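# Plug charger into second outlet of power strip

## Task

Insert the charger fully and squarely into the power strip's second socket, counting from the end where the strip's cable exits. The strip must stay flat on the table, the gripper must release the charger and withdraw, and the charger must stay seated by itself (if only the robot's grip keeps it there, it is not done).

## Robot and tools

Robot: two 6-joint arms with parallel grippers, named left_arm and right_arm. The names are labels, not image sides. Scene frame: origin at table-top height, between the arms, a little behind the table's near edge. +x points out over the table, +y toward left_arm, +z up. Base roots: left_arm near (+0.001, +0.275, -0.006) m and right_arm near (+0.005, -0.272, -0.011) m, both almost unrotated. A fixed bar and plate behind the bases stand up to about 3 cm above the table. Nothing warns before contact with them.

Gripper geometry: fingers point along the gripper's +z and close along its y. end_effector_position is the point between the pads, about 1 cm short of the fingertips.

Tool execute_actions, argument actions: a list that is empty, or holds one item. An empty list sends nothing and returns the state with pictures. An item with rows is a motion: rows is a list of 1 to 15 rows, and steps (optional, 4 to 15, default 15) is how many 1/30 s control steps it lasts. Each row is used for one step, and the last row repeats if steps exceed rows. An item with only steps (up to 300) is a wait: no new command, and it returns when that many steps have passed since the previous result, with reply time counted in. Optional pictures: true adds camera images to a motion or wait result. A refused call does nothing.

Row layout: one list of 14 numbers covering both arms, each in [-1, 1]. Positions 1-6 are left_arm joint offsets (waist, shoulder, elbow, wrist pitch, wrist yaw, wrist roll), and 7 is left gripper opening. Positions 8-14 are the same for right_arm. Always send all 14, even when one arm should not move. Joint numbers are offsets, not targets. They are measured from the joint angles printed in the most recent result, or from the actual current angles if no result yet shows them. They are not measured from the previous row. Scale: 1.0 equals 1.202 rad for waist, 1.258 shoulder, 1.238 elbow, 2.073 wrist pitch, 2.022 wrist yaw and wrist roll. So an all-zero joint row pulls the arm back to the last reported angles; it does not hold still. The opening number is absolute: +1 fully open, -1 fully closed.

Joint ranges (rad), same for both arms: waist -2.618 to 3.054, shoulder 0.000 to 3.142, elbow 0.000 to 3.142, wrist pitch -1.571 to 1.571, wrist yaw -1.571 to 1.571, wrist roll -2.094 to 2.094. True ends may differ by up to 0.036 rad. A request more than 0.036 rad beyond an end is refused. Otherwise the joint is clipped there, and the result may say "joint sent to its limit", possibly about an earlier action.

Motion behaviour: speed is capped. Each step's target stays within a lead of the measured angle: 0.202 waist, 0.258 shoulder, 0.238 elbow, 0.573 wrist pitch, 0.522 wrist yaw and roll. Targets are also shrunk so the hand never jumps more than 70 mm from its measured spot. Friction can leave a joint up to about 0.031 rad short, and tiny offsets may not move it at all. Arms keep heading for the last target while you think, until motion settles or a step is HELD. The last 4 steps of each action run after its result is reported.

Gripping: grip_measured uses the same -1 to +1 scale as the opening number. Pads meet near -0.94, and each mm of object width adds about 0.0208. Each gripper may be biased by up to 0.02. Sending a number below the object's width reading squeezes harder, up to about 50-62 N per pad. Keep sending the same closing value to keep holding. Joint positions also give the opening in metres (0.093 open, 0 shut), with roughly 1 mm error. On a held rigid object it settles up to about 12 mm under the true width.

Result lines: the state line gives each arm's end_effector_position (m) and end_effector_quat_wxyz in the scene frame. These are less exact at long reach. Joint positions (rad, plus opening in m), Joint velocities and joint torques follow per arm. Torques carry offsets and noise, and friction can fake or hide loads. "joint command not followed" means a clearance check altered joint targets; the rest of the row still ran. HELD marks steps where a row was not sent. MOTOR HOT appears from 75 °C. OVER-TEMPERATURE FAULT reports an arm stop at 90 °C; at 100 °C the arm goes limp and falls. Avoid long heavy holds.

Cameras: cam_low (fixed, front-low view), cam_left_wrist and cam_right_wrist, each 896x504. Calibration numbers are approximate. zoom_image takes camera (one of those names) and region [x0, y0, x1, y1] in image pixels, with a maximum of 504x504. It enlarges that camera's latest image.

read_manual(section="licences") returns only licence text and moves nothing. finished_scene(scene) ends the current scene, given by its number, and grades it; this is final.

Avoid: knocking anything off the table, tipping or lifting the strip, dropping the charger, forcing or slamming, letting the arms collide or press on each other, and hitting the rear fixtures. Brief external tugs on held parts or pushes on loose items can occur. Check with pictures before releasing, then open the gripper and back away.

Each tool is called after "Emit:" as name([rows], argument=value, ...), one row to a line, values as JSON.

## Session

Emit:
execute_actions(actions=[])

Scene clock: 0.00 s of 4500.00 s.
left_arm: end_effector_position=(+0.3707, +0.2666, +0.2198) grip_measured=+0.989 end_effector_quat_wxyz=(+0.237, +0.134, +0.883, +0.383) | right_arm: end_effector_position=(+0.1786, -0.3262, +0.1679) grip_measured=+1.000 end_effector_quat_wxyz=(-0.129, -0.568, +0.774, -0.250)
Joint positions: left_arm=[-0.386  1.613  1.408 -0.974 -0.848  0.126  0.093] | right_arm=[ 0.162  1.158  1.072 -1.473  0.524 -1.141  0.093]
Joint velocities: left_arm=[-0.007 -0.002  0.002 -0.007 -0.022  0.022  0.001] | right_arm=[-0.007  0.002 -0.012 -0.007  0.007 -0.007  0.   ]
Joint torques (N m, as the arm reports them, + toward a larger angle): no reading
Motor temperatures (°C, as the motors report them): left_arm=[30 33 32 29 30 33] | right_arm=[29 32 31 32 31 32]

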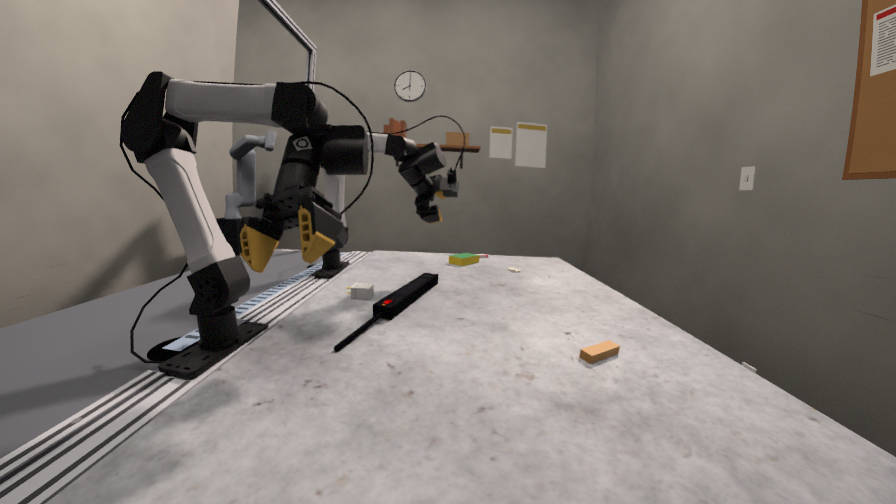

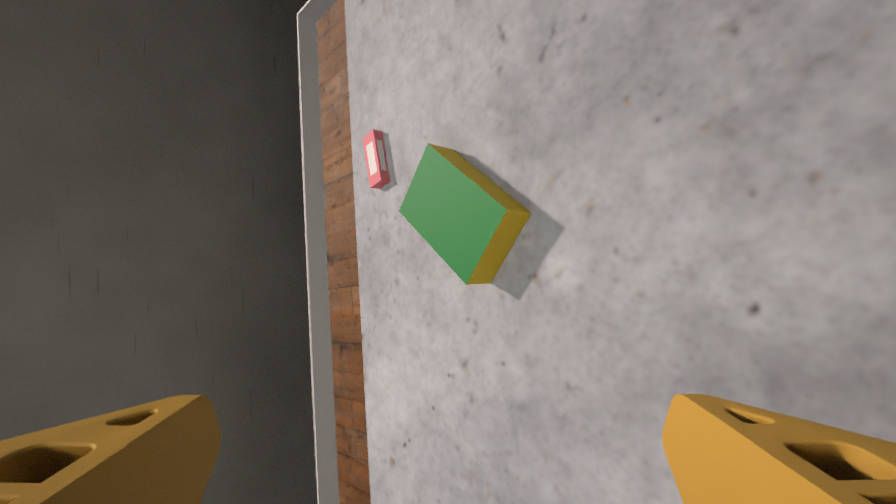

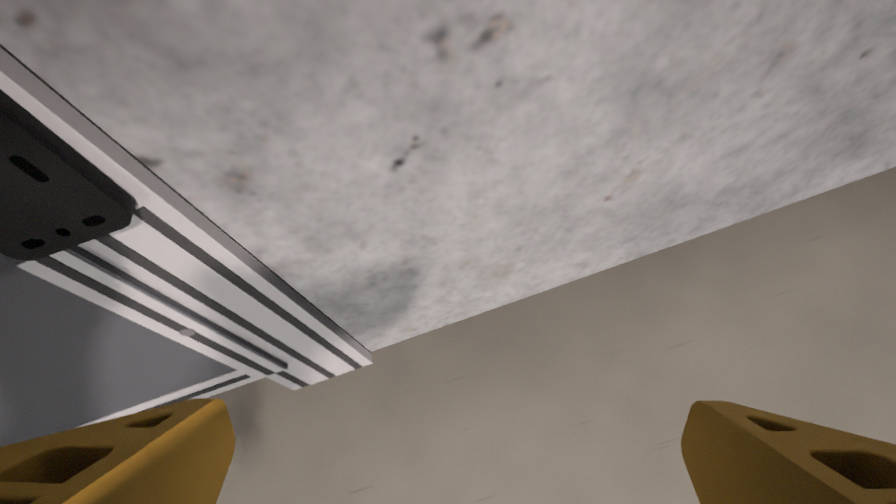

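Emit:
zoom_image(camera="cam_low", region=[310, 250, 470, 370])

Region (310, 250, 470, 370) of cam_low's 896x504 image, scaled by 3.150, with more detail than that image has; it fills the top 378 rows of this view, and the rest is white.

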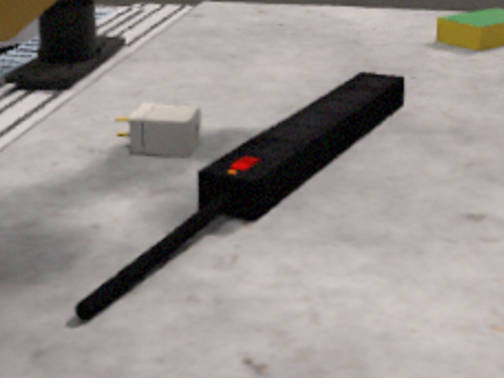

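Emit:
execute_actions([
  {"rows": [[-0.02,-0.006,-0.001,-0.002,0.025,-0.004,1,0,0,0,0,0,0,1],[-0.045,-0.014,-0.003,-0.004,0.055,-0.008,1,0,0,0,0,0,0,1],[-0.075,-0.023,-0.004,-0.007,0.09,-0.013,1,0,0,0,0,0,0,1],[-0.105,-0.032,-0.006,-0.01,0.125,-0.018,1,0,0,0,0,0,0,1],[-0.135,-0.042,-0.008,-0.012,0.16,-0.023,1,0,0,0,0,0,0,1],[-0.165,-0.051,-0.01,-0.015,0.195,-0.029,1,0,0,0,0,0,0,1],[-0.195,-0.06,-0.011,-0.018,0.23,-0.034,1,0,0,0,0,0,0,1],[-0.225,-0.069,-0.013,-0.021,0.265,-0.039,1,0,0,0,0,0,0,1],[-0.255,-0.079,-0.015,-0.023,0.3,-0.044,1,0,0,0,0,0,0,1],[-0.285,-0.088,-0.017,-0.026,0.335,-0.05,1,0,0,0,0,0,0,1],[-0.31,-0.096,-0.018,-0.028,0.365,-0.054,1,0,0,0,0,0,0,1],[-0.33,-0.102,-0.019,-0.03,0.39,-0.058,1,0,0,0,0,0,0,1],[-0.345,-0.107,-0.02,-0.032,0.405,-0.06,1,0,0,0,0,0,0,1],[-0.355,-0.11,-0.021,-0.033,0.415,-0.062,1,0,0,0,0,0,0,1],[-0.359,-0.111,-0.021,-0.033,0.419,-0.062,1,0,0,0,0,0,0,1]], "steps": 15},
])

Emit:
execute_actions([
  {"steps": 10},
], pictures=true)

Scene clock: 4.07 s of 4500.00 s.
left_arm: end_effector_position=(+0.3151, +0.0976, +0.2011) grip_measured=+0.989 end_effector_quat_wxyz=(+0.276, +0.306, +0.904, +0.116) | right_arm: end_effector_position=(+0.1786, -0.3262, +0.1679) grip_measured=+1.000 end_effector_quat_wxyz=(-0.129, -0.568, +0.774, -0.250)
Joint positions: left_arm=[-0.7    1.534  1.408 -1.    -0.38   0.063  0.093] | right_arm=[ 0.162  1.158  1.072 -1.473  0.524 -1.141  0.093]
Joint velocities: left_arm=[-1.004 -0.379 -0.002 -0.198  1.897 -0.198 -0.001] | right_arm=[ 0.012 -0.012  0.002 -0.007 -0.022  0.037  0.   ]
Joint torques (N m, as the arm reports them, + toward a larger angle): left_arm=[ 0.16 -8.34  6.01  1.13 -0.23 -0.09] | right_arm=[ 0.12 -2.32  6.49  0.45  0.12 -0.01]
Motor temperatures (°C, as the motors report them): left_arm=[30 33 32 30 30 33] | right_arm=[29 32 32 32 31 32]
Steps of this call (steps 1 to 90: nothing new was sent; then 0.70 s passed at rest; steps 91 to 101: the first 11 steps of this action). Readings (joint positions):
91: left_arm=[-0.388 1.613 1.408 -0.974 -0.843 0.126] | right_arm=[0.162 1.158 1.072 -1.473 0.524 -1.141]
92: left_arm=[-0.393 1.613 1.408 -0.975 -0.830 0.125] | right_arm=[0.162 1.158 1.072 -1.473 0.524 -1.141]
94: left_arm=[-0.430 1.609 1.408 -0.980 -0.773 0.117] | right_arm=[0.162 1.158 1.072 -1.473 0.524 -1.141]
98: left_arm=[-0.583 1.573 1.408 -0.990 -0.569 0.089] | right_arm=[0.162 1.158 1.072 -1.473 0.524 -1.141]
101: the state above

Scene clock: 4.40 s of 4500.00 s.
left_arm: end_effector_position=(+0.2483, +0.0270, +0.2014) grip_measured=+0.989 end_effector_quat_wxyz=(+0.233, +0.381, +0.893, -0.060) | right_arm: end_effector_position=(+0.1786, -0.3262, +0.1679) grip_measured=+1.000 end_effector_quat_wxyz=(-0.129, -0.568, +0.774, -0.250)
Joint positions: left_arm=[-0.819  1.484  1.408 -1.033 -0.045  0.016  0.093] | right_arm=[ 0.162  1.158  1.072 -1.473  0.524 -1.141  0.093]
Joint velocities: left_arm=[ 0.022 -0.012 -0.002 -0.037  0.256 -0.11  -0.001] | right_arm=[ 0.002 -0.002 -0.007 -0.022  0.037 -0.051  0.   ]
Joint torques (N m, as the arm reports them, + toward a larger angle): left_arm=[ 0.05 -6.97  5.66  1.3   0.08 -0.12] | right_arm=[ 0.14 -2.33  6.53  0.44  0.12 -0.01]
Motor temperatures (°C, as the motors report them): left_arm=[30 33 32 30 30 33] | right_arm=[29 32 32 32 31 32]
Kept back: nothing.
Steps of this call (steps 1 to 4: the last 4 steps of your previous action; steps 5 to 10: the robot went on to your last target). Readings (joint positions):
1: left_arm=[-0.734 1.521 1.408 -1.004 -0.318 0.055] | right_arm=[0.162 1.158 1.072 -1.473 0.524 -1.141]
2: left_arm=[-0.763 1.509 1.408 -1.008 -0.260 0.047] | right_arm=[0.162 1.158 1.072 -1.473 0.524 -1.141]
4: left_arm=[-0.804 1.492 1.408 -1.016 -0.165 0.034] | right_arm=[0.162 1.158 1.072 -1.473 0.524 -1.141]
8: left_arm=[-0.819 1.484 1.408 -1.029 -0.067 0.020] | right_arm=[0.162 1.158 1.072 -1.473 0.524 -1.141]
10: the state above
camera_calibration (this result's frames):
cam_left_wrist: T_world_to_cam=[[-0.708777, -0.702363, -0.0657333, 0.202973], [-0.701402, 0.711608, -0.040613, 0.202672], [0.0753014, 0.0173199, -0.99701, 0.267121], [0, 0, 0, 1]] pos_world=[0.265903, -0.00628885, 0.287896]

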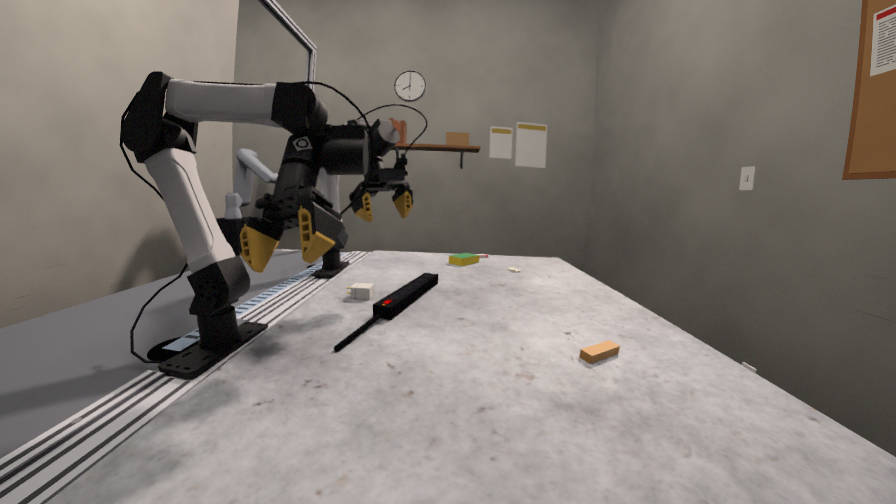

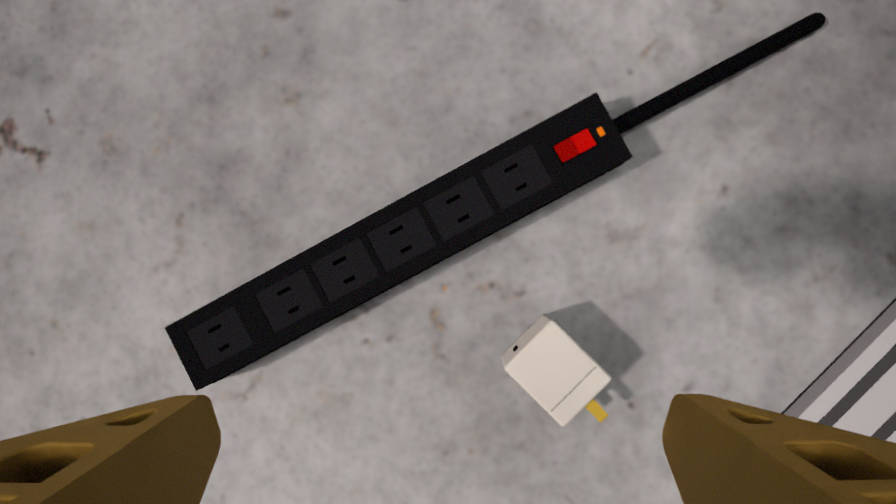

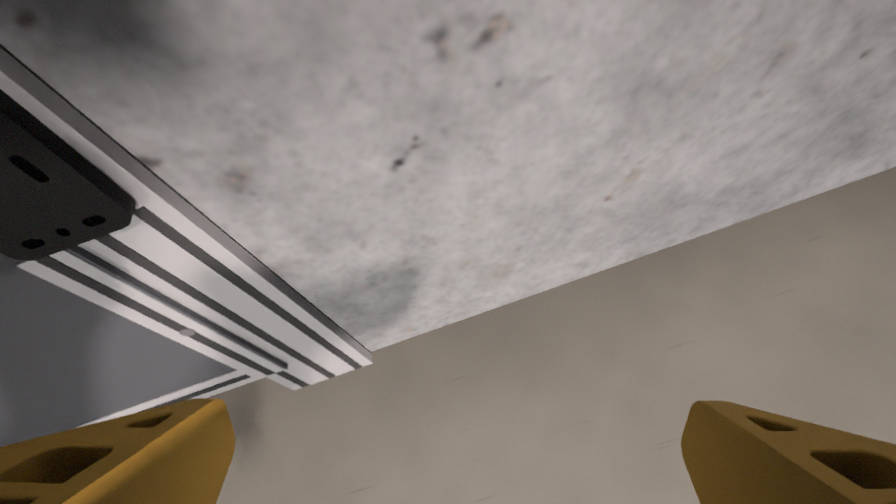

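Emit:
execute_actions(actions=[])

Emit:
zoom_image(camera="cam_left_wrist", region=[400, 80, 680, 290])

Emit:
zoom_image(camera="cam_left_wrist", region=[470, 290, 680, 450])

Scene clock: 4.57 s of 4500.00 s.
left_arm: end_effector_position=(+0.2448, +0.0245, +0.2008) grip_measured=+0.989 end_effector_quat_wxyz=(+0.227, +0.382, +0.893, -0.071) | right_arm: end_effector_position=(+0.1786, -0.3262, +0.1679) grip_measured=+1.000 end_effector_quat_wxyz=(-0.129, -0.568, +0.774, -0.250)
Joint positions: left_arm=[-0.819  1.484  1.408 -1.037 -0.02   0.012  0.093] | right_arm=[ 0.162  1.158  1.072 -1.473  0.524 -1.141  0.093]
Joint velocities: left_arm=[-0.012  0.002 -0.017  0.051  0.095 -0.007 -0.   ] | right_arm=[-0.007 -0.012  0.017  0.007 -0.022  0.037  0.   ]
Joint torques (N m, as the arm reports them, + toward a larger angle): left_arm=[ 0.17 -7.3   5.45  1.31  0.13 -0.18] | right_arm=[ 0.14 -2.3   6.52  0.44  0.12 -0.02]
Motor temperatures (°C, as the motors report them): left_arm=[30 33 32 30 30 33] | right_arm=[29 32 32 32 31 32]
Kept back: nothing.
Steps of this call (steps 1 to 5: the robot went on to your last target). Readings (joint positions):
1: left_arm=[-0.819 1.484 1.408 -1.034 -0.037 0.015] | right_arm=[0.162 1.158 1.072 -1.473 0.524 -1.141]
2: left_arm=[-0.819 1.484 1.408 -1.035 -0.031 0.014] | right_arm=[0.162 1.158 1.072 -1.473 0.524 -1.141]
4: left_arm=[-0.819 1.484 1.408 -1.036 -0.023 0.013] | right_arm=[0.162 1.158 1.072 -1.473 0.524 -1.141]
5: the state above
camera_calibration (this result's frames):
cam_left_wrist: T_world_to_cam=[[-0.71494, -0.697944, -0.0416628, 0.195352], [-0.696958, 0.716148, -0.0371654, 0.200069], [0.0557761, 0.00246621, -0.99844, 0.272256], [0, 0, 0, 1]] pos_world=[0.263919, -0.00760558, 0.287406]

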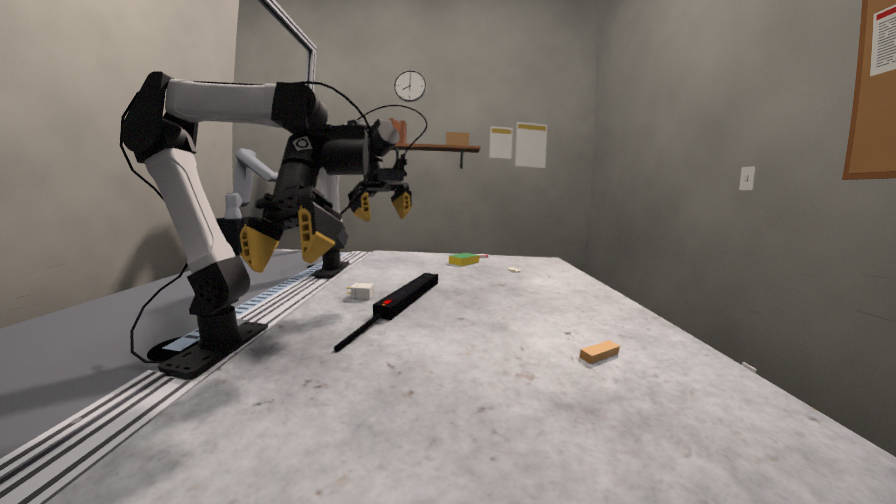

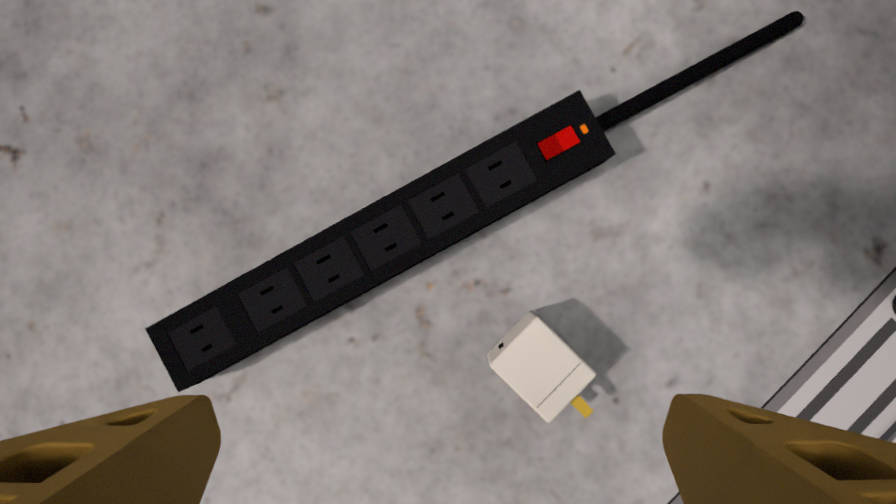

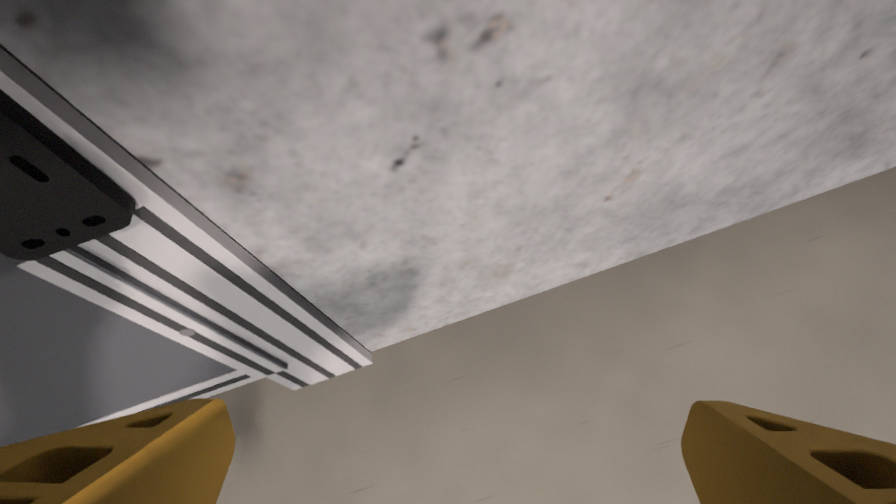

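Region (400, 80, 680, 290) of cam_left_wrist's 896x504 image, scaled by 1.800, with more detail than that image has; it fills the top 378 rows of this view, and the rest is white.

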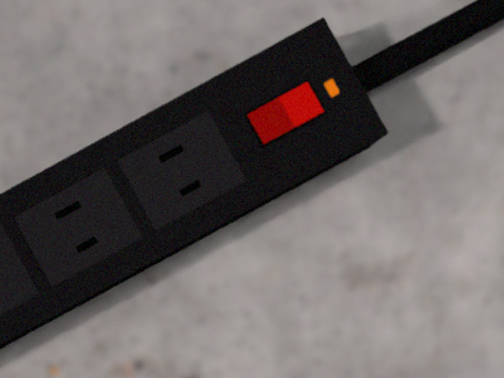

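Region (470, 290, 680, 450) of cam_left_wrist's 896x504 image, scaled by 2.400, with more detail than that image has; it fills the top 384 rows of this view, and the rest is white.

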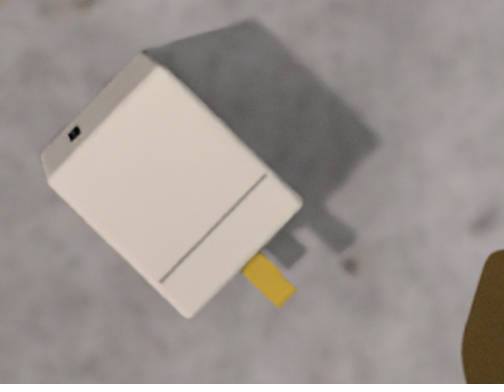

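Emit:
execute_actions([
  {"rows": [[-0.001,0.015,0.006,-0.006,0.004,-0.014,1,-0.018,0,0,0.02,-0.016,0.009,1],[-0.002,0.038,0.016,-0.015,0.01,-0.036,1,-0.046,0,0,0.051,-0.041,0.024,1],[-0.003,0.067,0.028,-0.026,0.019,-0.065,1,-0.081,0,0,0.091,-0.073,0.043,1],[-0.005,0.1,0.041,-0.039,0.028,-0.096,1,-0.121,0,0,0.135,-0.109,0.064,1],[-0.007,0.134,0.055,-0.053,0.037,-0.129,1,-0.163,0,0,0.181,-0.146,0.086,1],[-0.008,0.168,0.069,-0.066,0.046,-0.162,1,-0.204,0,0,0.226,-0.183,0.107,1],[-0.01,0.202,0.083,-0.079,0.056,-0.194,1,-0.244,0,0,0.272,-0.219,0.129,1],[-0.012,0.235,0.097,-0.093,0.065,-0.226,1,-0.285,0,0,0.317,-0.256,0.15,1],[-0.014,0.269,0.111,-0.106,0.074,-0.259,1,-0.326,0,0,0.362,-0.292,0.172,1],[-0.015,0.303,0.125,-0.119,0.084,-0.291,1,-0.366,0,0,0.408,-0.329,0.193,1],[-0.017,0.336,0.139,-0.132,0.093,-0.323,1,-0.407,0,0,0.453,-0.366,0.214,1],[-0.018,0.366,0.151,-0.144,0.101,-0.352,1,-0.443,0,0,0.492,-0.398,0.233,1],[-0.02,0.391,0.161,-0.154,0.108,-0.376,1,-0.473,0,0,0.526,-0.425,0.249,1],[-0.021,0.41,0.169,-0.161,0.113,-0.394,1,-0.496,0,0,0.552,-0.446,0.261,1],[-0.021,0.42,0.173,-0.166,0.116,-0.404,1,-0.509,0,0,0.566,-0.457,0.268,1]], "steps": 15},
])

Emit:
execute_actions([
  {"steps": 14},
], pictures=true)

Scene clock: 11.47 s of 4500.00 s.
left_arm: end_effector_position=(+0.2365, +0.0066, +0.1167) grip_measured=+0.989 end_effector_quat_wxyz=(+0.027, +0.208, +0.976, -0.058) | right_arm: end_effector_position=(+0.2832, -0.3506, +0.1857) grip_measured=+1.000 end_effector_quat_wxyz=(+0.215, -0.286, +0.912, -0.202)
Joint positions: left_arm=[-0.824  1.819  1.531 -1.192  0.09  -0.388  0.093] | right_arm=[-0.229  1.158  1.072 -0.918  0.071 -0.88   0.093]
Joint velocities: left_arm=[-0.066  1.37   0.452 -0.623  0.505 -1.692  0.   ] | right_arm=[-1.302  0.002  0.002  2.337 -1.824  0.974  0.   ]
Joint torques (N m, as the arm reports them, + toward a larger angle): left_arm=[-0.71 -8.81  9.76  0.45  0.16 -0.08] | right_arm=[-0.47 -3.19  7.53  1.79 -0.08  0.02]
Motor temperatures (°C, as the motors report them): left_arm=[30 34 33 30 30 33] | right_arm=[29 33 33 32 31 32]
Steps of this call (steps 1 to 30: the robot went on to your last target; steps 31 to 90: nothing new was sent; then 3.53 s passed at rest; steps 91 to 101: the first 11 steps of this action). Readings (joint positions):
91: left_arm=[-0.819 1.484 1.408 -1.039 -0.008 0.007] | right_arm=[0.160 1.158 1.072 -1.471 0.521 -1.139]
92: left_arm=[-0.819 1.487 1.408 -1.042 -0.008 -0.002] | right_arm=[0.152 1.158 1.072 -1.460 0.508 -1.133]
94: left_arm=[-0.819 1.514 1.422 -1.064 0.000 -0.048] | right_arm=[0.099 1.158 1.072 -1.400 0.452 -1.103]
98: left_arm=[-0.819 1.672 1.487 -1.129 0.045 -0.221] | right_arm=[-0.086 1.158 1.072 -1.154 0.253 -0.988]
101: the state above

Scene clock: 11.93 s of 4500.00 s.
left_arm: end_effector_position=(+0.2020, +0.0114, +0.0690) grip_measured=+0.990 end_effector_quat_wxyz=(-0.134, +0.007, +0.991, +0.011) | right_arm: end_effector_position=(+0.3625, -0.3748, +0.2972) grip_measured=+1.000 end_effector_quat_wxyz=(+0.537, -0.170, +0.810, -0.165)
Joint positions: left_arm=[-0.837  2.026  1.596 -1.364  0.201 -0.776  0.093] | right_arm=[-0.441  1.158  1.072 -0.336 -0.368 -0.618  0.093]
Joint velocities: left_arm=[-0.007  0.002 -0.012 -0.095  0.066 -0.212  0.001] | right_arm=[-0.027  0.012  0.002  0.168 -0.168  0.095  0.   ]
Joint torques (N m, as the arm reports them, + toward a larger angle): left_arm=[ -0.24 -11.48   9.32  -0.32   0.22  -0.1 ] | right_arm=[-0.56 -3.79  8.06  2.58 -0.36  0.06]
Motor temperatures (°C, as the motors report them): left_arm=[30 35 33 30 30 33] | right_arm=[29 33 33 32 31 32]
Kept back: nothing.
Steps of this call (steps 1 to 4: the last 4 steps of your previous action; steps 5 to 14: the robot went on to your last target). Readings (joint positions):
1: left_arm=[-0.827 1.866 1.545 -1.216 0.107 -0.446] | right_arm=[-0.274 1.158 1.072 -0.839 0.010 -0.844]
2: left_arm=[-0.829 1.909 1.558 -1.239 0.123 -0.502] | right_arm=[-0.316 1.158 1.072 -0.760 -0.051 -0.808]
4: left_arm=[-0.834 1.980 1.577 -1.280 0.152 -0.603] | right_arm=[-0.393 1.158 1.072 -0.605 -0.166 -0.738]
8: left_arm=[-0.837 2.026 1.582 -1.333 0.184 -0.718] | right_arm=[-0.441 1.158 1.072 -0.418 -0.294 -0.658]
14: the state above
camera_calibration (this result's frames):
cam_left_wrist: T_world_to_cam=[[-0.0137235, -0.999785, -0.0155203, 0.0100156], [-0.759194, 0.000317237, 0.650865, 0.147956], [-0.65072, 0.020715, -0.759035, 0.269067], [0, 0, 0, 1]] pos_world=[0.287552, 0.00439279, 0.108088]
cam_right_wrist: T_world_to_cam=[[0.10413, -0.89161, 0.440669, -0.503244], [-0.723191, -0.372045, -0.581874, 0.333996], [0.682754, -0.258097, -0.683545, -0.061272], [0, 0, 0, 1]] pos_world=[0.335779, -0.340249, 0.374226]

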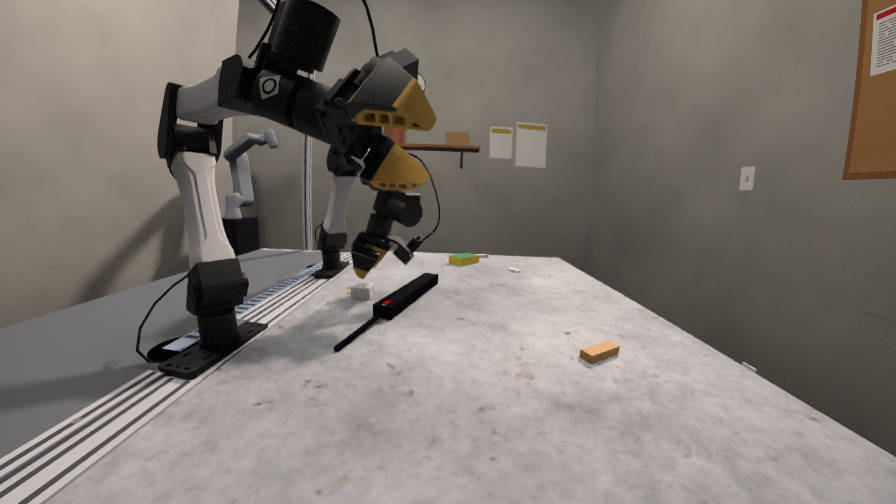

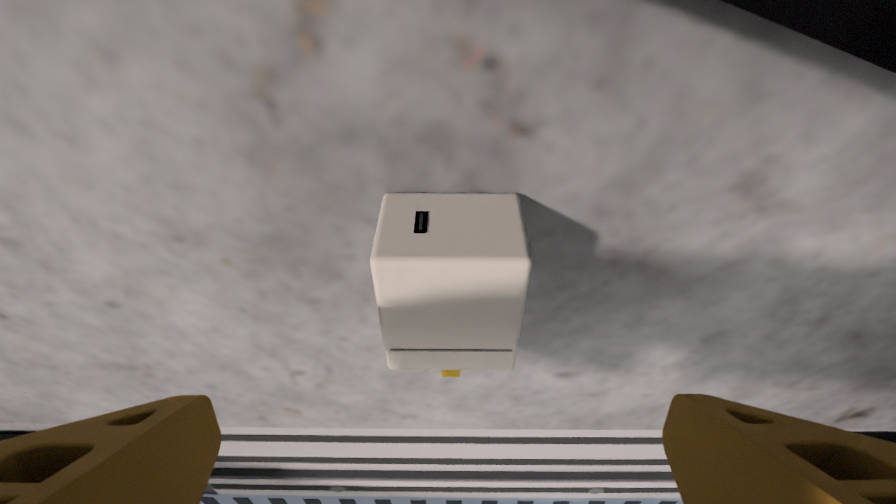

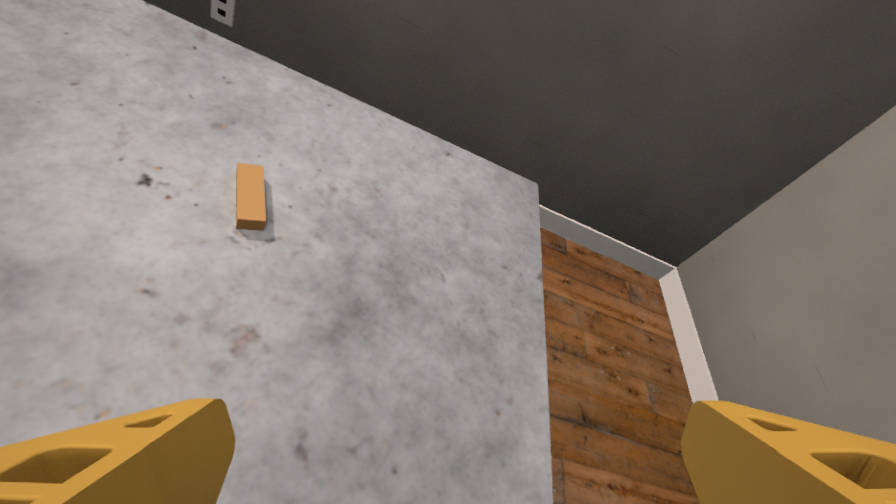

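Emit:
execute_actions([
  {"rows": [[-0.004,-0.009,-0.012,0.003,0.003,-0.006,0.95,0.001,0.01,-0.013,0.014,-0.017,0,1],[-0.005,-0.007,-0.02,0.008,0.004,-0.008,0.9,0.003,0.024,-0.034,0.036,-0.043,0.001,1],[-0.006,-0.005,-0.029,0.014,0.005,-0.01,0.85,0.005,0.044,-0.061,0.064,-0.076,0.002,1],[-0.007,-0.003,-0.038,0.021,0.006,-0.012,0.8,0.008,0.065,-0.091,0.097,-0.114,0.004,1],[-0.008,-0.001,-0.047,0.029,0.007,-0.014,0.75,0.011,0.087,-0.122,0.129,-0.152,0.005,1],[-0.008,0.001,-0.056,0.036,0.007,-0.014,0.7,0.013,0.109,-0.152,0.161,-0.19,0.006,1],[-0.008,0.004,-0.065,0.043,0.007,-0.014,0.65,0.016,0.131,-0.183,0.193,-0.228,0.007,1],[-0.008,0.006,-0.074,0.05,0.007,-0.014,0.6,0.018,0.152,-0.213,0.226,-0.267,0.008,1],[-0.008,0.008,-0.083,0.058,0.007,-0.014,0.55,0.021,0.174,-0.244,0.258,-0.305,0.01,1],[-0.008,0.01,-0.091,0.065,0.007,-0.014,0.5,0.024,0.196,-0.274,0.29,-0.343,0.011,1],[-0.008,0.012,-0.099,0.072,0.007,-0.014,0.45,0.026,0.218,-0.305,0.322,-0.381,0.012,1],[-0.008,0.014,-0.105,0.078,0.007,-0.014,0.45,0.029,0.237,-0.331,0.351,-0.414,0.013,1],[-0.008,0.016,-0.111,0.084,0.007,-0.014,0.45,0.031,0.253,-0.354,0.375,-0.443,0.014,1],[-0.008,0.017,-0.115,0.088,0.007,-0.014,0.45,0.032,0.265,-0.371,0.393,-0.464,0.015,1],[-0.008,0.018,-0.117,0.09,0.007,-0.014,0.45,0.033,0.272,-0.381,0.403,-0.476,0.015,1]], "steps": 15},
])

Emit:
execute_actions([
  {"steps": 18},
], pictures=true)

Scene clock: 14.00 s of 4500.00 s.
left_arm: end_effector_position=(+0.1979, +0.0150, +0.0486) grip_measured=+0.476 end_effector_quat_wxyz=(-0.137, -0.004, +0.990, +0.012) | right_arm: end_effector_position=(+0.3876, -0.3127, +0.1902) grip_measured=+1.000 end_effector_quat_wxyz=(+0.576, -0.278, +0.767, +0.049)
Joint positions: left_arm=[-0.837  2.026  1.512 -1.284  0.207 -0.797  0.068] | right_arm=[-0.425  1.369  0.776  0.089 -0.84  -0.604  0.093]
Joint velocities: left_arm=[ 0.007  0.007 -0.31   0.374  0.051  0.051 -0.049] | right_arm=[ 0.081  0.999 -1.228  1.502 -1.927  0.022  0.   ]
Joint torques (N m, as the arm reports them, + toward a larger angle): left_arm=[-0.52 -9.04  4.73 -0.11  0.26 -0.13] | right_arm=[ 0.79 -4.97  7.15  2.33 -0.5   0.06]
Motor temperatures (°C, as the motors report them): left_arm=[30 35 33 30 30 33] | right_arm=[29 33 33 33 31 32]
Steps of this call (steps 1 to 30: the robot went on to your last target; steps 31 to 51: nothing new was sent; steps 52 to 62: the first 11 steps of this action). Readings (joint positions):
52: left_arm=[-0.837 2.026 1.596 -1.374 0.206 -0.797] | right_arm=[-0.441 1.158 1.072 -0.313 -0.393 -0.606]
53: left_arm=[-0.837 2.026 1.596 -1.372 0.206 -0.797] | right_arm=[-0.441 1.158 1.068 -0.306 -0.400 -0.606]
55: left_arm=[-0.837 2.026 1.589 -1.361 0.206 -0.797] | right_arm=[-0.441 1.166 1.037 -0.253 -0.451 -0.607]
59: left_arm=[-0.837 2.026 1.546 -1.321 0.206 -0.797] | right_arm=[-0.435 1.261 0.905 -0.064 -0.649 -0.607]
62: the state above

Scene clock: 14.60 s of 4500.00 s.
left_arm: end_effector_position=(+0.2044, +0.0087, +0.0337) grip_measured=+0.452 end_effector_quat_wxyz=(-0.123, -0.001, +0.992, -0.004) | right_arm: end_effector_position=(+0.3501, -0.2473, +0.1677) grip_measured=+1.000 end_effector_quat_wxyz=(+0.623, -0.398, +0.638, +0.215)
Joint positions: left_arm=[-0.837  2.036  1.472 -1.192  0.207 -0.797  0.067] | right_arm=[-0.408  1.495  0.6    0.476 -1.314 -0.594  0.093]
Joint velocities: left_arm=[ 0.002  0.007  0.012  0.066 -0.037 -0.051 -0.001] | right_arm=[-0.007 -0.002  0.002  0.037 -0.051  0.051  0.   ]
Joint torques (N m, as the arm reports them, + toward a larger angle): left_arm=[-0.54 -9.43  4.62  0.04  0.22 -0.11] | right_arm=[ 0.6  -4.89  6.51  2.04 -0.53  0.05]
Motor temperatures (°C, as the motors report them): left_arm=[30 35 33 30 30 33] | right_arm=[29 33 33 33 31 32]
Kept back: nothing.
Steps of this call (steps 1 to 4: the last 4 steps of your previous action; steps 5 to 18: the robot went on to your last target). Readings (joint positions):
1: left_arm=[-0.837 2.026 1.502 -1.272 0.207 -0.797] | right_arm=[-0.422 1.402 0.734 0.140 -0.906 -0.603]
2: left_arm=[-0.837 2.026 1.493 -1.259 0.207 -0.797] | right_arm=[-0.418 1.432 0.695 0.189 -0.972 -0.602]
4: left_arm=[-0.837 2.027 1.480 -1.237 0.207 -0.797] | right_arm=[-0.411 1.476 0.633 0.275 -1.090 -0.598]
8: left_arm=[-0.837 2.035 1.473 -1.210 0.207 -0.797] | right_arm=[-0.408 1.495 0.600 0.381 -1.229 -0.596]
18: the state above
camera_calibration (this result's frames):
cam_left_wrist: T_world_to_cam=[[0.00601575, -0.99992, 0.01112, 0.00193377], [-0.773704, 0.00239079, 0.633542, 0.176277], [-0.633518, -0.0124149, -0.773628, 0.241091], [0, 0, 0, 1]] pos_world=[0.28911, 0.00450529, 0.074815]
cam_right_wrist: T_world_to_cam=[[0.782786, -0.584876, 0.212521, -0.454694], [-0.182126, -0.541885, -0.820482, 0.105683], [0.595043, 0.603557, -0.530701, 0.109743], [0, 0, 0, 1]] pos_world=[0.309874, -0.274908, 0.241584]

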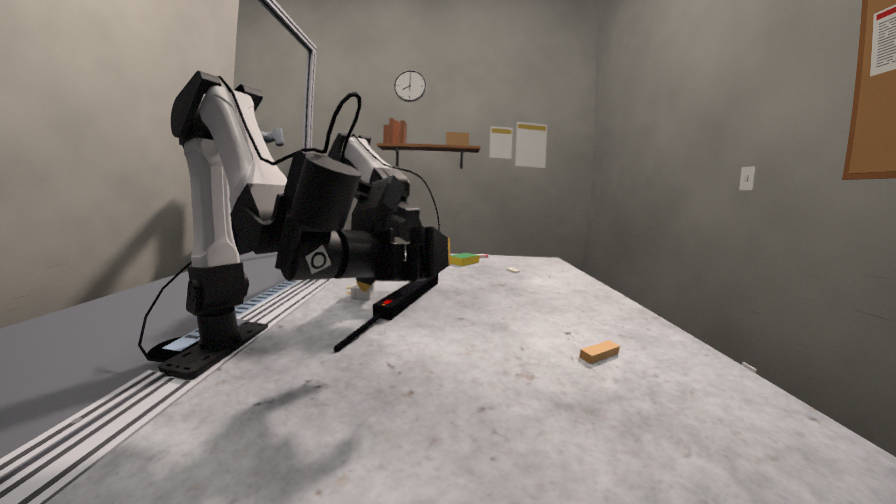

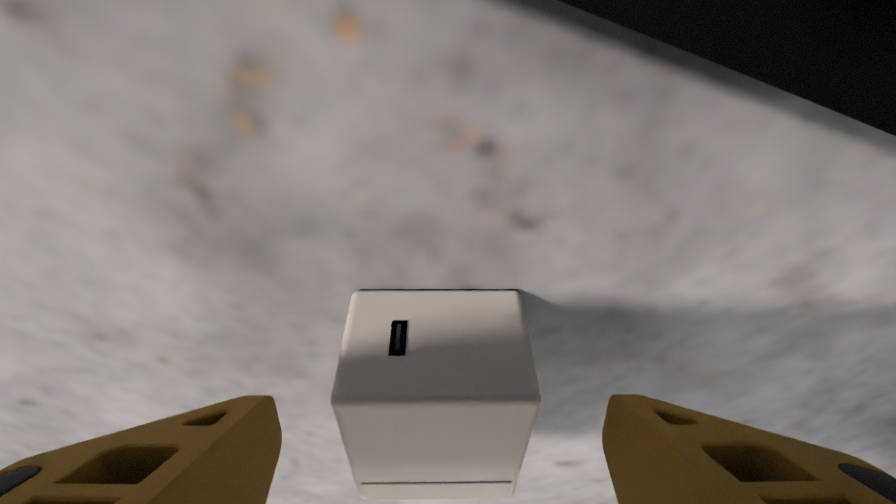

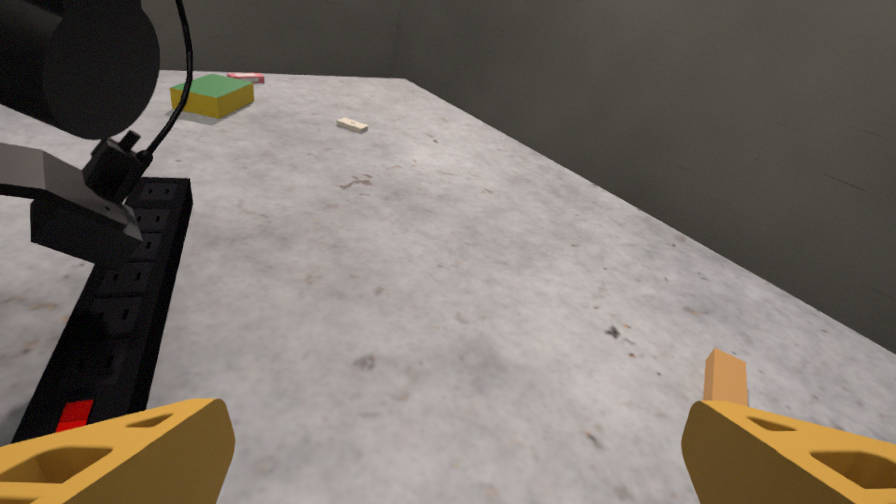

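Emit:
execute_actions([
  {"rows": [[0,0.008,-0.012,0.003,0.002,-0.002,0.45,0.01,0.003,-0.005,0.004,-0.002,0.001,1],[0,0.012,-0.016,0.005,0.003,-0.003,0.45,0.024,0.008,-0.012,0.009,-0.004,0.002,1],[0,0.015,-0.018,0.007,0.004,-0.004,0.45,0.042,0.013,-0.02,0.016,-0.006,0.003,1],[0,0.018,-0.02,0.009,0.004,-0.004,0.45,0.062,0.02,-0.03,0.024,-0.008,0.004,1],[0,0.021,-0.022,0.011,0.004,-0.004,0.45,0.082,0.026,-0.04,0.032,-0.008,0.004,1],[0,0.024,-0.024,0.013,0.004,-0.004,0.45,0.102,0.033,-0.05,0.04,-0.008,0.004,1],[0,0.027,-0.026,0.015,0.004,-0.004,0.45,0.122,0.039,-0.06,0.047,-0.008,0.004,1],[0,0.03,-0.028,0.017,0.004,-0.004,0.45,0.142,0.045,-0.069,0.055,-0.008,0.004,1],[0,0.033,-0.03,0.019,0.004,-0.004,0.45,0.162,0.052,-0.079,0.063,-0.008,0.004,1],[0,0.036,-0.032,0.021,0.004,-0.004,0.45,0.182,0.058,-0.089,0.071,-0.008,0.004,1],[0,0.038,-0.033,0.023,0.004,-0.004,0.45,0.2,0.064,-0.098,0.078,-0.008,0.004,1],[0,0.039,-0.033,0.024,0.004,-0.004,0.45,0.217,0.07,-0.106,0.085,-0.008,0.004,1],[0,0.039,-0.033,0.024,0.004,-0.004,0.45,0.231,0.074,-0.113,0.09,-0.008,0.004,1],[0,0.039,-0.033,0.024,0.004,-0.004,0.45,0.242,0.078,-0.118,0.094,-0.008,0.004,1],[0,0.039,-0.033,0.024,0.004,-0.004,0.45,0.248,0.08,-0.121,0.097,-0.008,0.004,1]], "steps": 15},
])

Emit:
execute_actions([
  {"steps": 12},
], pictures=true)

Scene clock: 16.17 s of 4500.00 s.
left_arm: end_effector_position=(+0.2043, +0.0092, +0.0229) grip_measured=+0.452 end_effector_quat_wxyz=(-0.127, -0.002, +0.992, +0.001) | right_arm: end_effector_position=(+0.3281, -0.1779, +0.1374) grip_measured=+1.000 end_effector_quat_wxyz=(+0.587, -0.452, +0.606, +0.290)
Joint positions: left_arm=[-0.837  2.06   1.461 -1.17   0.207 -0.797  0.067] | right_arm=[-0.212  1.54   0.515  0.571 -1.324 -0.592  0.093]
Joint velocities: left_arm=[ 0.002  0.168 -0.144  0.11   0.007  0.007  0.   ] | right_arm=[ 0.672  0.276 -0.354  0.315 -0.007 -0.007  0.   ]
Joint torques (N m, as the arm reports them, + toward a larger angle): left_arm=[ 0.16 -9.48  4.44  0.05  0.23 -0.12] | right_arm=[ 0.45 -3.85  4.87  2.02 -0.53  0.03]
Motor temperatures (°C, as the motors report them): left_arm=[30 36 33 30 30 33] | right_arm=[29 33 33 33 31 32]
Steps of this call (steps 1 to 30: the robot went on to your last target; steps 31 to 36: nothing new was sent; steps 37 to 47: the first 11 steps of this action). Readings (joint positions):
37: left_arm=[-0.837 2.036 1.472 -1.191 0.207 -0.797] | right_arm=[-0.408 1.495 0.600 0.485 -1.323 -0.594]
38: left_arm=[-0.837 2.036 1.472 -1.191 0.207 -0.797] | right_arm=[-0.405 1.495 0.600 0.485 -1.323 -0.594]
40: left_arm=[-0.837 2.036 1.472 -1.191 0.207 -0.797] | right_arm=[-0.382 1.495 0.595 0.494 -1.323 -0.593]
44: left_arm=[-0.837 2.047 1.472 -1.183 0.207 -0.797] | right_arm=[-0.286 1.510 0.556 0.536 -1.324 -0.592]
47: the state above

Scene clock: 16.57 s of 4500.00 s.
left_arm: end_effector_position=(+0.2036, +0.0102, +0.0155) grip_measured=+0.452 end_effector_quat_wxyz=(-0.131, -0.003, +0.991, +0.005) | right_arm: end_effector_position=(+0.3107, -0.1464, +0.1196) grip_measured=+1.000 end_effector_quat_wxyz=(+0.568, -0.479, +0.587, +0.322)
Joint positions: left_arm=[-0.837  2.075  1.451 -1.156  0.207 -0.797  0.067] | right_arm=[-0.115  1.577  0.462  0.653 -1.326 -0.592  0.093]
Joint velocities: left_arm=[-0.012 -0.007 -0.017  0.022  0.007  0.037 -0.   ] | right_arm=[-0.002 -0.032 -0.002  0.081 -0.007  0.007  0.   ]
Joint torques (N m, as the arm reports them, + toward a larger angle): left_arm=[ 0.16 -9.87  4.54 -0.09  0.22 -0.11] | right_arm=[ 0.55 -3.81  4.67  1.97 -0.53  0.04]
Motor temperatures (°C, as the motors report them): left_arm=[30 36 33 30 30 33] | right_arm=[29 33 34 33 31 32]
Kept back: nothing.
Steps of this call (steps 1 to 4: the last 4 steps of your previous action; steps 5 to 12: the robot went on to your last target). Readings (joint positions):
1: left_arm=[-0.837 2.065 1.457 -1.168 0.207 -0.797] | right_arm=[-0.189 1.549 0.503 0.583 -1.324 -0.592]
2: left_arm=[-0.837 2.069 1.454 -1.166 0.207 -0.797] | right_arm=[-0.168 1.558 0.491 0.594 -1.324 -0.592]
4: left_arm=[-0.837 2.074 1.451 -1.163 0.207 -0.797] | right_arm=[-0.133 1.570 0.472 0.614 -1.325 -0.592]
8: left_arm=[-0.837 2.075 1.451 -1.158 0.207 -0.797] | right_arm=[-0.115 1.577 0.462 0.637 -1.326 -0.592]
12: the state above
camera_calibration (this result's frames):
cam_left_wrist: T_world_to_cam=[[0.00664874, -0.999951, -0.007279, 0.00377169], [-0.762632, -0.00977877, 0.646759, 0.184832], [-0.646799, 0.00125107, -0.76266, 0.228941], [0, 0, 0, 1]] pos_world=[0.289013, 0.00529251, 0.0550897]
cam_right_wrist: T_world_to_cam=[[0.93171, -0.327376, 0.157292, -0.356595], [-0.0600602, -0.565982, -0.822227, 0.0724964], [0.358202, 0.756631, -0.546993, 0.144716], [0, 0, 0, 1]] pos_world=[0.28476, -0.185205, 0.194857]

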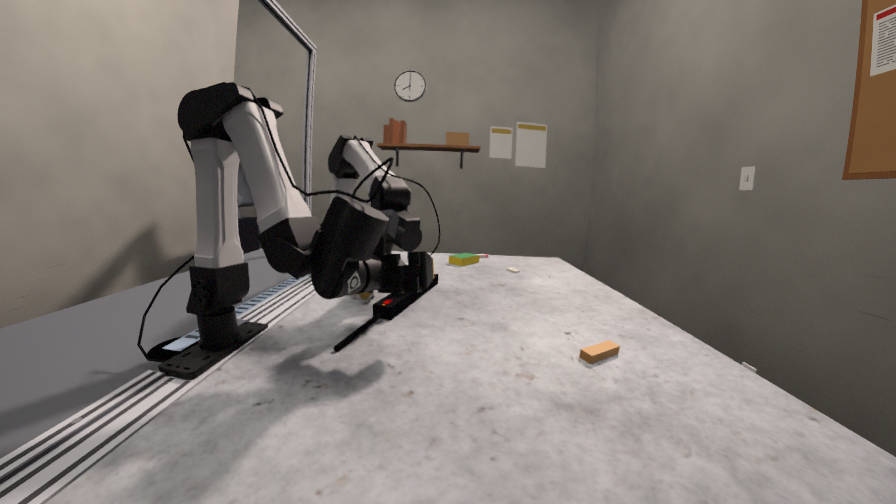

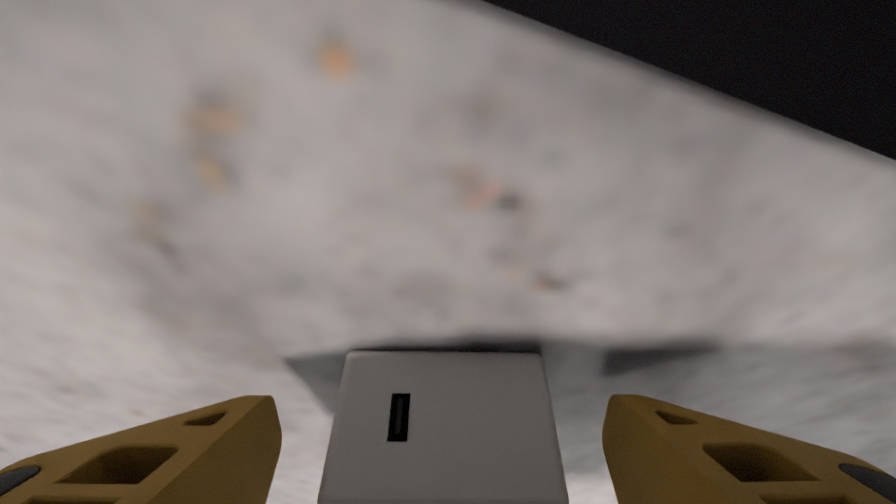

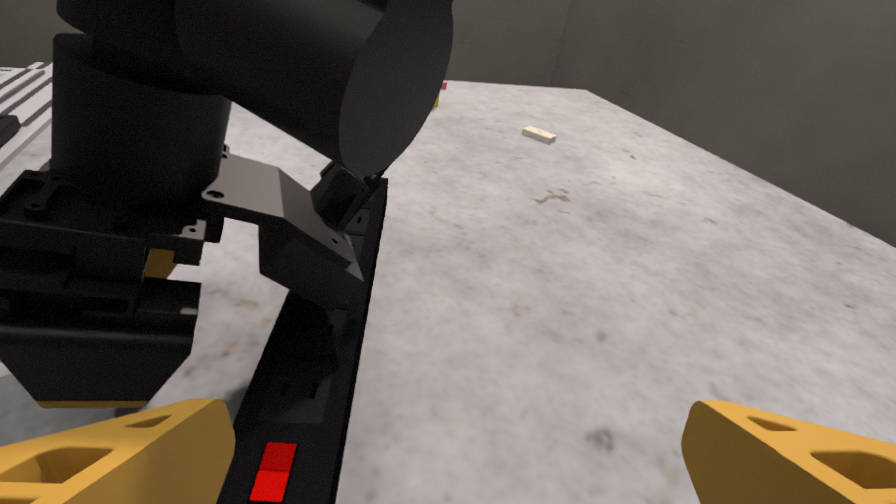

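Emit:
execute_actions([
  {"rows": [[0,0,0,0,0,0,0.36,0,0,0,0,0,0,1],[0,0,0,0,0,0,0.27,0,0,0,0,0,0,1],[0,0,0,0,0,0,0.18,0,0,0,0,0,0,1],[0,0,0,0,0,0,0.09,0,0,0,0,0,0,1],[0,0,0,0,0,0,0.02,0,0,0,0,0,0,1],[0,0,0,0,0,0,-0.04,0,0,0,0,0,0,1],[0,0,0,0,0,0,-0.09,0,0,0,0,0,0,1],[0,0,0,0,0,0,-0.13,0,0,0,0,0,0,1],[0,0,0,0,0,0,-0.17,0,0,0,0,0,0,1],[0,0,0,0,0,0,-0.22,0,0,0,0,0,0,1],[0,0,0,0,0,0,-0.27,0,0,0,0,0,0,1],[0,0,0,0,0,0,-0.32,0,0,0,0,0,0,1],[0,0,0,0,0,0,-0.38,0,0,0,0,0,0,1],[0,0,0,0,0,0,-0.45,0,0,0,0,0,0,1]], "steps": 15},
])

Emit:
execute_actions([
  {"steps": 6},
], pictures=true)

Scene clock: 17.30 s of 4500.00 s.
left_arm: end_effector_position=(+0.2037, +0.0101, +0.0155) grip_measured=-0.232 end_effector_quat_wxyz=(-0.131, -0.003, +0.991, +0.005) | right_arm: end_effector_position=(+0.3111, -0.1464, +0.1206) grip_measured=+1.000 end_effector_quat_wxyz=(+0.571, -0.481, +0.584, +0.320)
Joint positions: left_arm=[-0.837  2.075  1.451 -1.156  0.207 -0.797  0.034] | right_arm=[-0.115  1.577  0.462  0.663 -1.326 -0.592  0.093]
Joint velocities: left_arm=[ 0.007  0.007  0.007 -0.037 -0.066  0.037 -0.046] | right_arm=[-0.002  0.012 -0.017  0.022 -0.007 -0.007  0.   ]
Joint torques (N m, as the arm reports them, + toward a larger angle): left_arm=[  0.18 -10.75   6.5   -0.2    0.11  -0.03] | right_arm=[ 0.13 -5.18  5.55  1.71 -0.47 -0.02]
Motor temperatures (°C, as the motors report them): left_arm=[30 36 33 30 30 33] | right_arm=[29 33 34 33 31 32]
Steps of this call (steps 1 to 11: the robot went on to your last target; steps 12 to 22: the first 11 steps of this action). Readings (joint positions):
12: left_arm=[-0.837 2.075 1.451 -1.156 0.207 -0.797] | right_arm=[-0.115 1.577 0.462 0.663 -1.326 -0.592]
13: left_arm=[-0.837 2.075 1.451 -1.156 0.207 -0.797] | right_arm=[-0.115 1.577 0.462 0.663 -1.326 -0.592]
15: left_arm=[-0.837 2.075 1.451 -1.156 0.207 -0.797] | right_arm=[-0.115 1.577 0.462 0.663 -1.326 -0.592]
19: left_arm=[-0.837 2.075 1.451 -1.156 0.207 -0.797] | right_arm=[-0.115 1.577 0.462 0.663 -1.326 -0.592]
22: the state above

Scene clock: 17.50 s of 4500.00 s.
left_arm: end_effector_position=(+0.2037, +0.0101, +0.0155) grip_measured=-0.277 end_effector_quat_wxyz=(-0.131, -0.003, +0.991, +0.005) | right_arm: end_effector_position=(+0.3111, -0.1464, +0.1206) grip_measured=+1.000 end_effector_quat_wxyz=(+0.571, -0.481, +0.584, +0.320)
Joint positions: left_arm=[-0.837  2.075  1.451 -1.156  0.207 -0.797  0.032] | right_arm=[-0.115  1.577  0.462  0.663 -1.326 -0.592  0.093]
Joint velocities: left_arm=[-0.007 -0.012  0.002 -0.022  0.007 -0.022 -0.001] | right_arm=[-0.012 -0.017  0.017 -0.007 -0.081  0.007  0.   ]
Joint torques (N m, as the arm reports them, + toward a larger angle): left_arm=[  0.17 -10.68   6.45  -0.19   0.15  -0.04] | right_arm=[ 0.12 -5.19  5.58  1.71 -0.47 -0.01]
Motor temperatures (°C, as the motors report them): left_arm=[30 36 33 30 30 33] | right_arm=[29 33 34 34 31 32]
Kept back: nothing.
Steps of this call (steps 1 to 4: the last 4 steps of your previous action; steps 5 to 6: the robot went on to your last target). Readings (joint positions):
1: left_arm=[-0.837 2.075 1.451 -1.156 0.207 -0.797] | right_arm=[-0.115 1.577 0.462 0.663 -1.326 -0.592]
2: left_arm=[-0.837 2.075 1.451 -1.156 0.207 -0.797] | right_arm=[-0.115 1.577 0.462 0.663 -1.326 -0.592]
4: left_arm=[-0.837 2.075 1.451 -1.156 0.207 -0.797] | right_arm=[-0.115 1.577 0.462 0.663 -1.326 -0.592]
6: the state above
camera_calibration (this result's frames):
cam_left_wrist: T_world_to_cam=[[0.00663423, -0.999955, -0.00672131, 0.00363554], [-0.762971, -0.00940656, 0.646364, 0.185019], [-0.646399, 0.000840036, -0.762999, 0.228923], [0, 0, 0, 1]] pos_world=[0.289115, 0.00518347, 0.0551026]
cam_right_wrist: T_world_to_cam=[[0.930378, -0.326786, 0.166155, -0.357739], [-0.0523956, -0.567108, -0.821975, 0.0707111], [0.362838, 0.756042, -0.544747, 0.143294], [0, 0, 0, 1]] pos_world=[0.284544, -0.18514, 0.195622]

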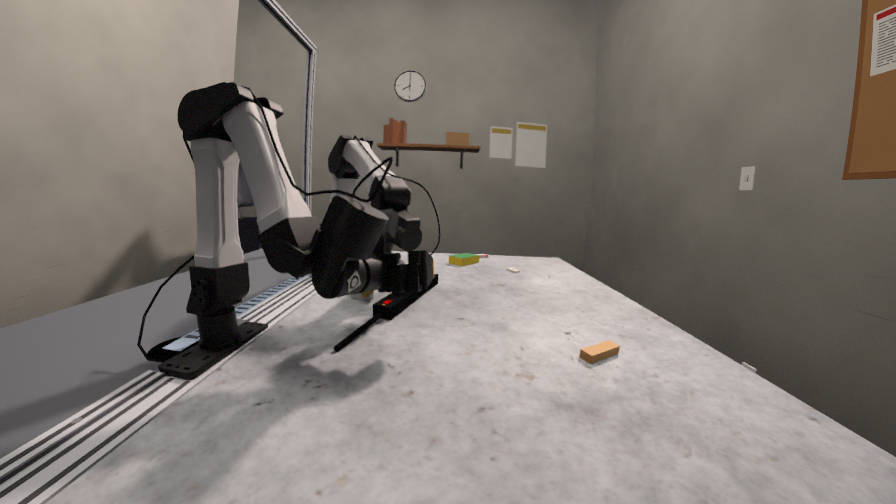

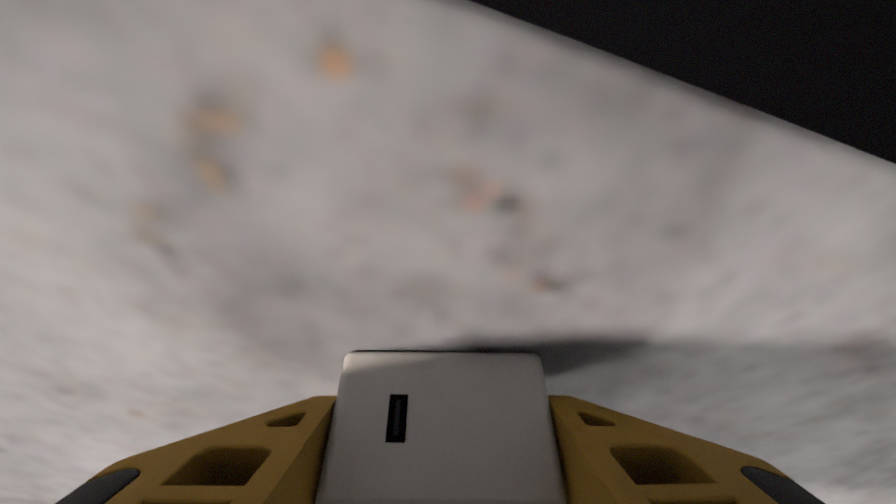

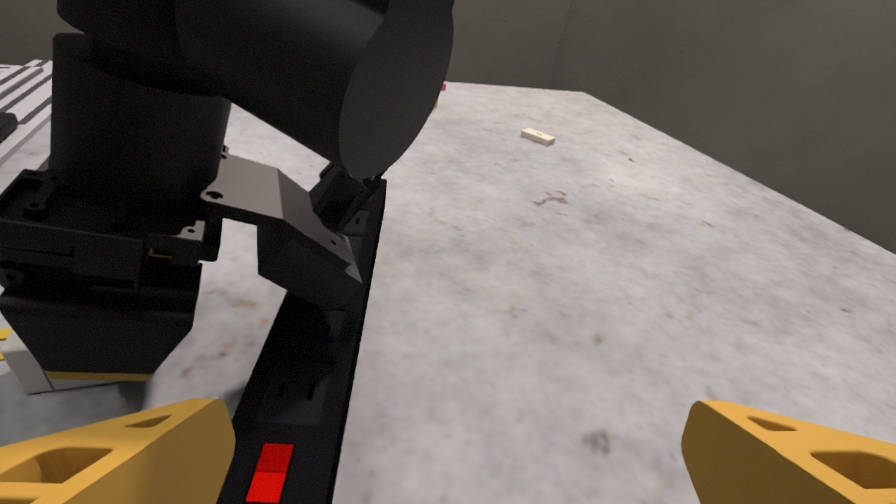

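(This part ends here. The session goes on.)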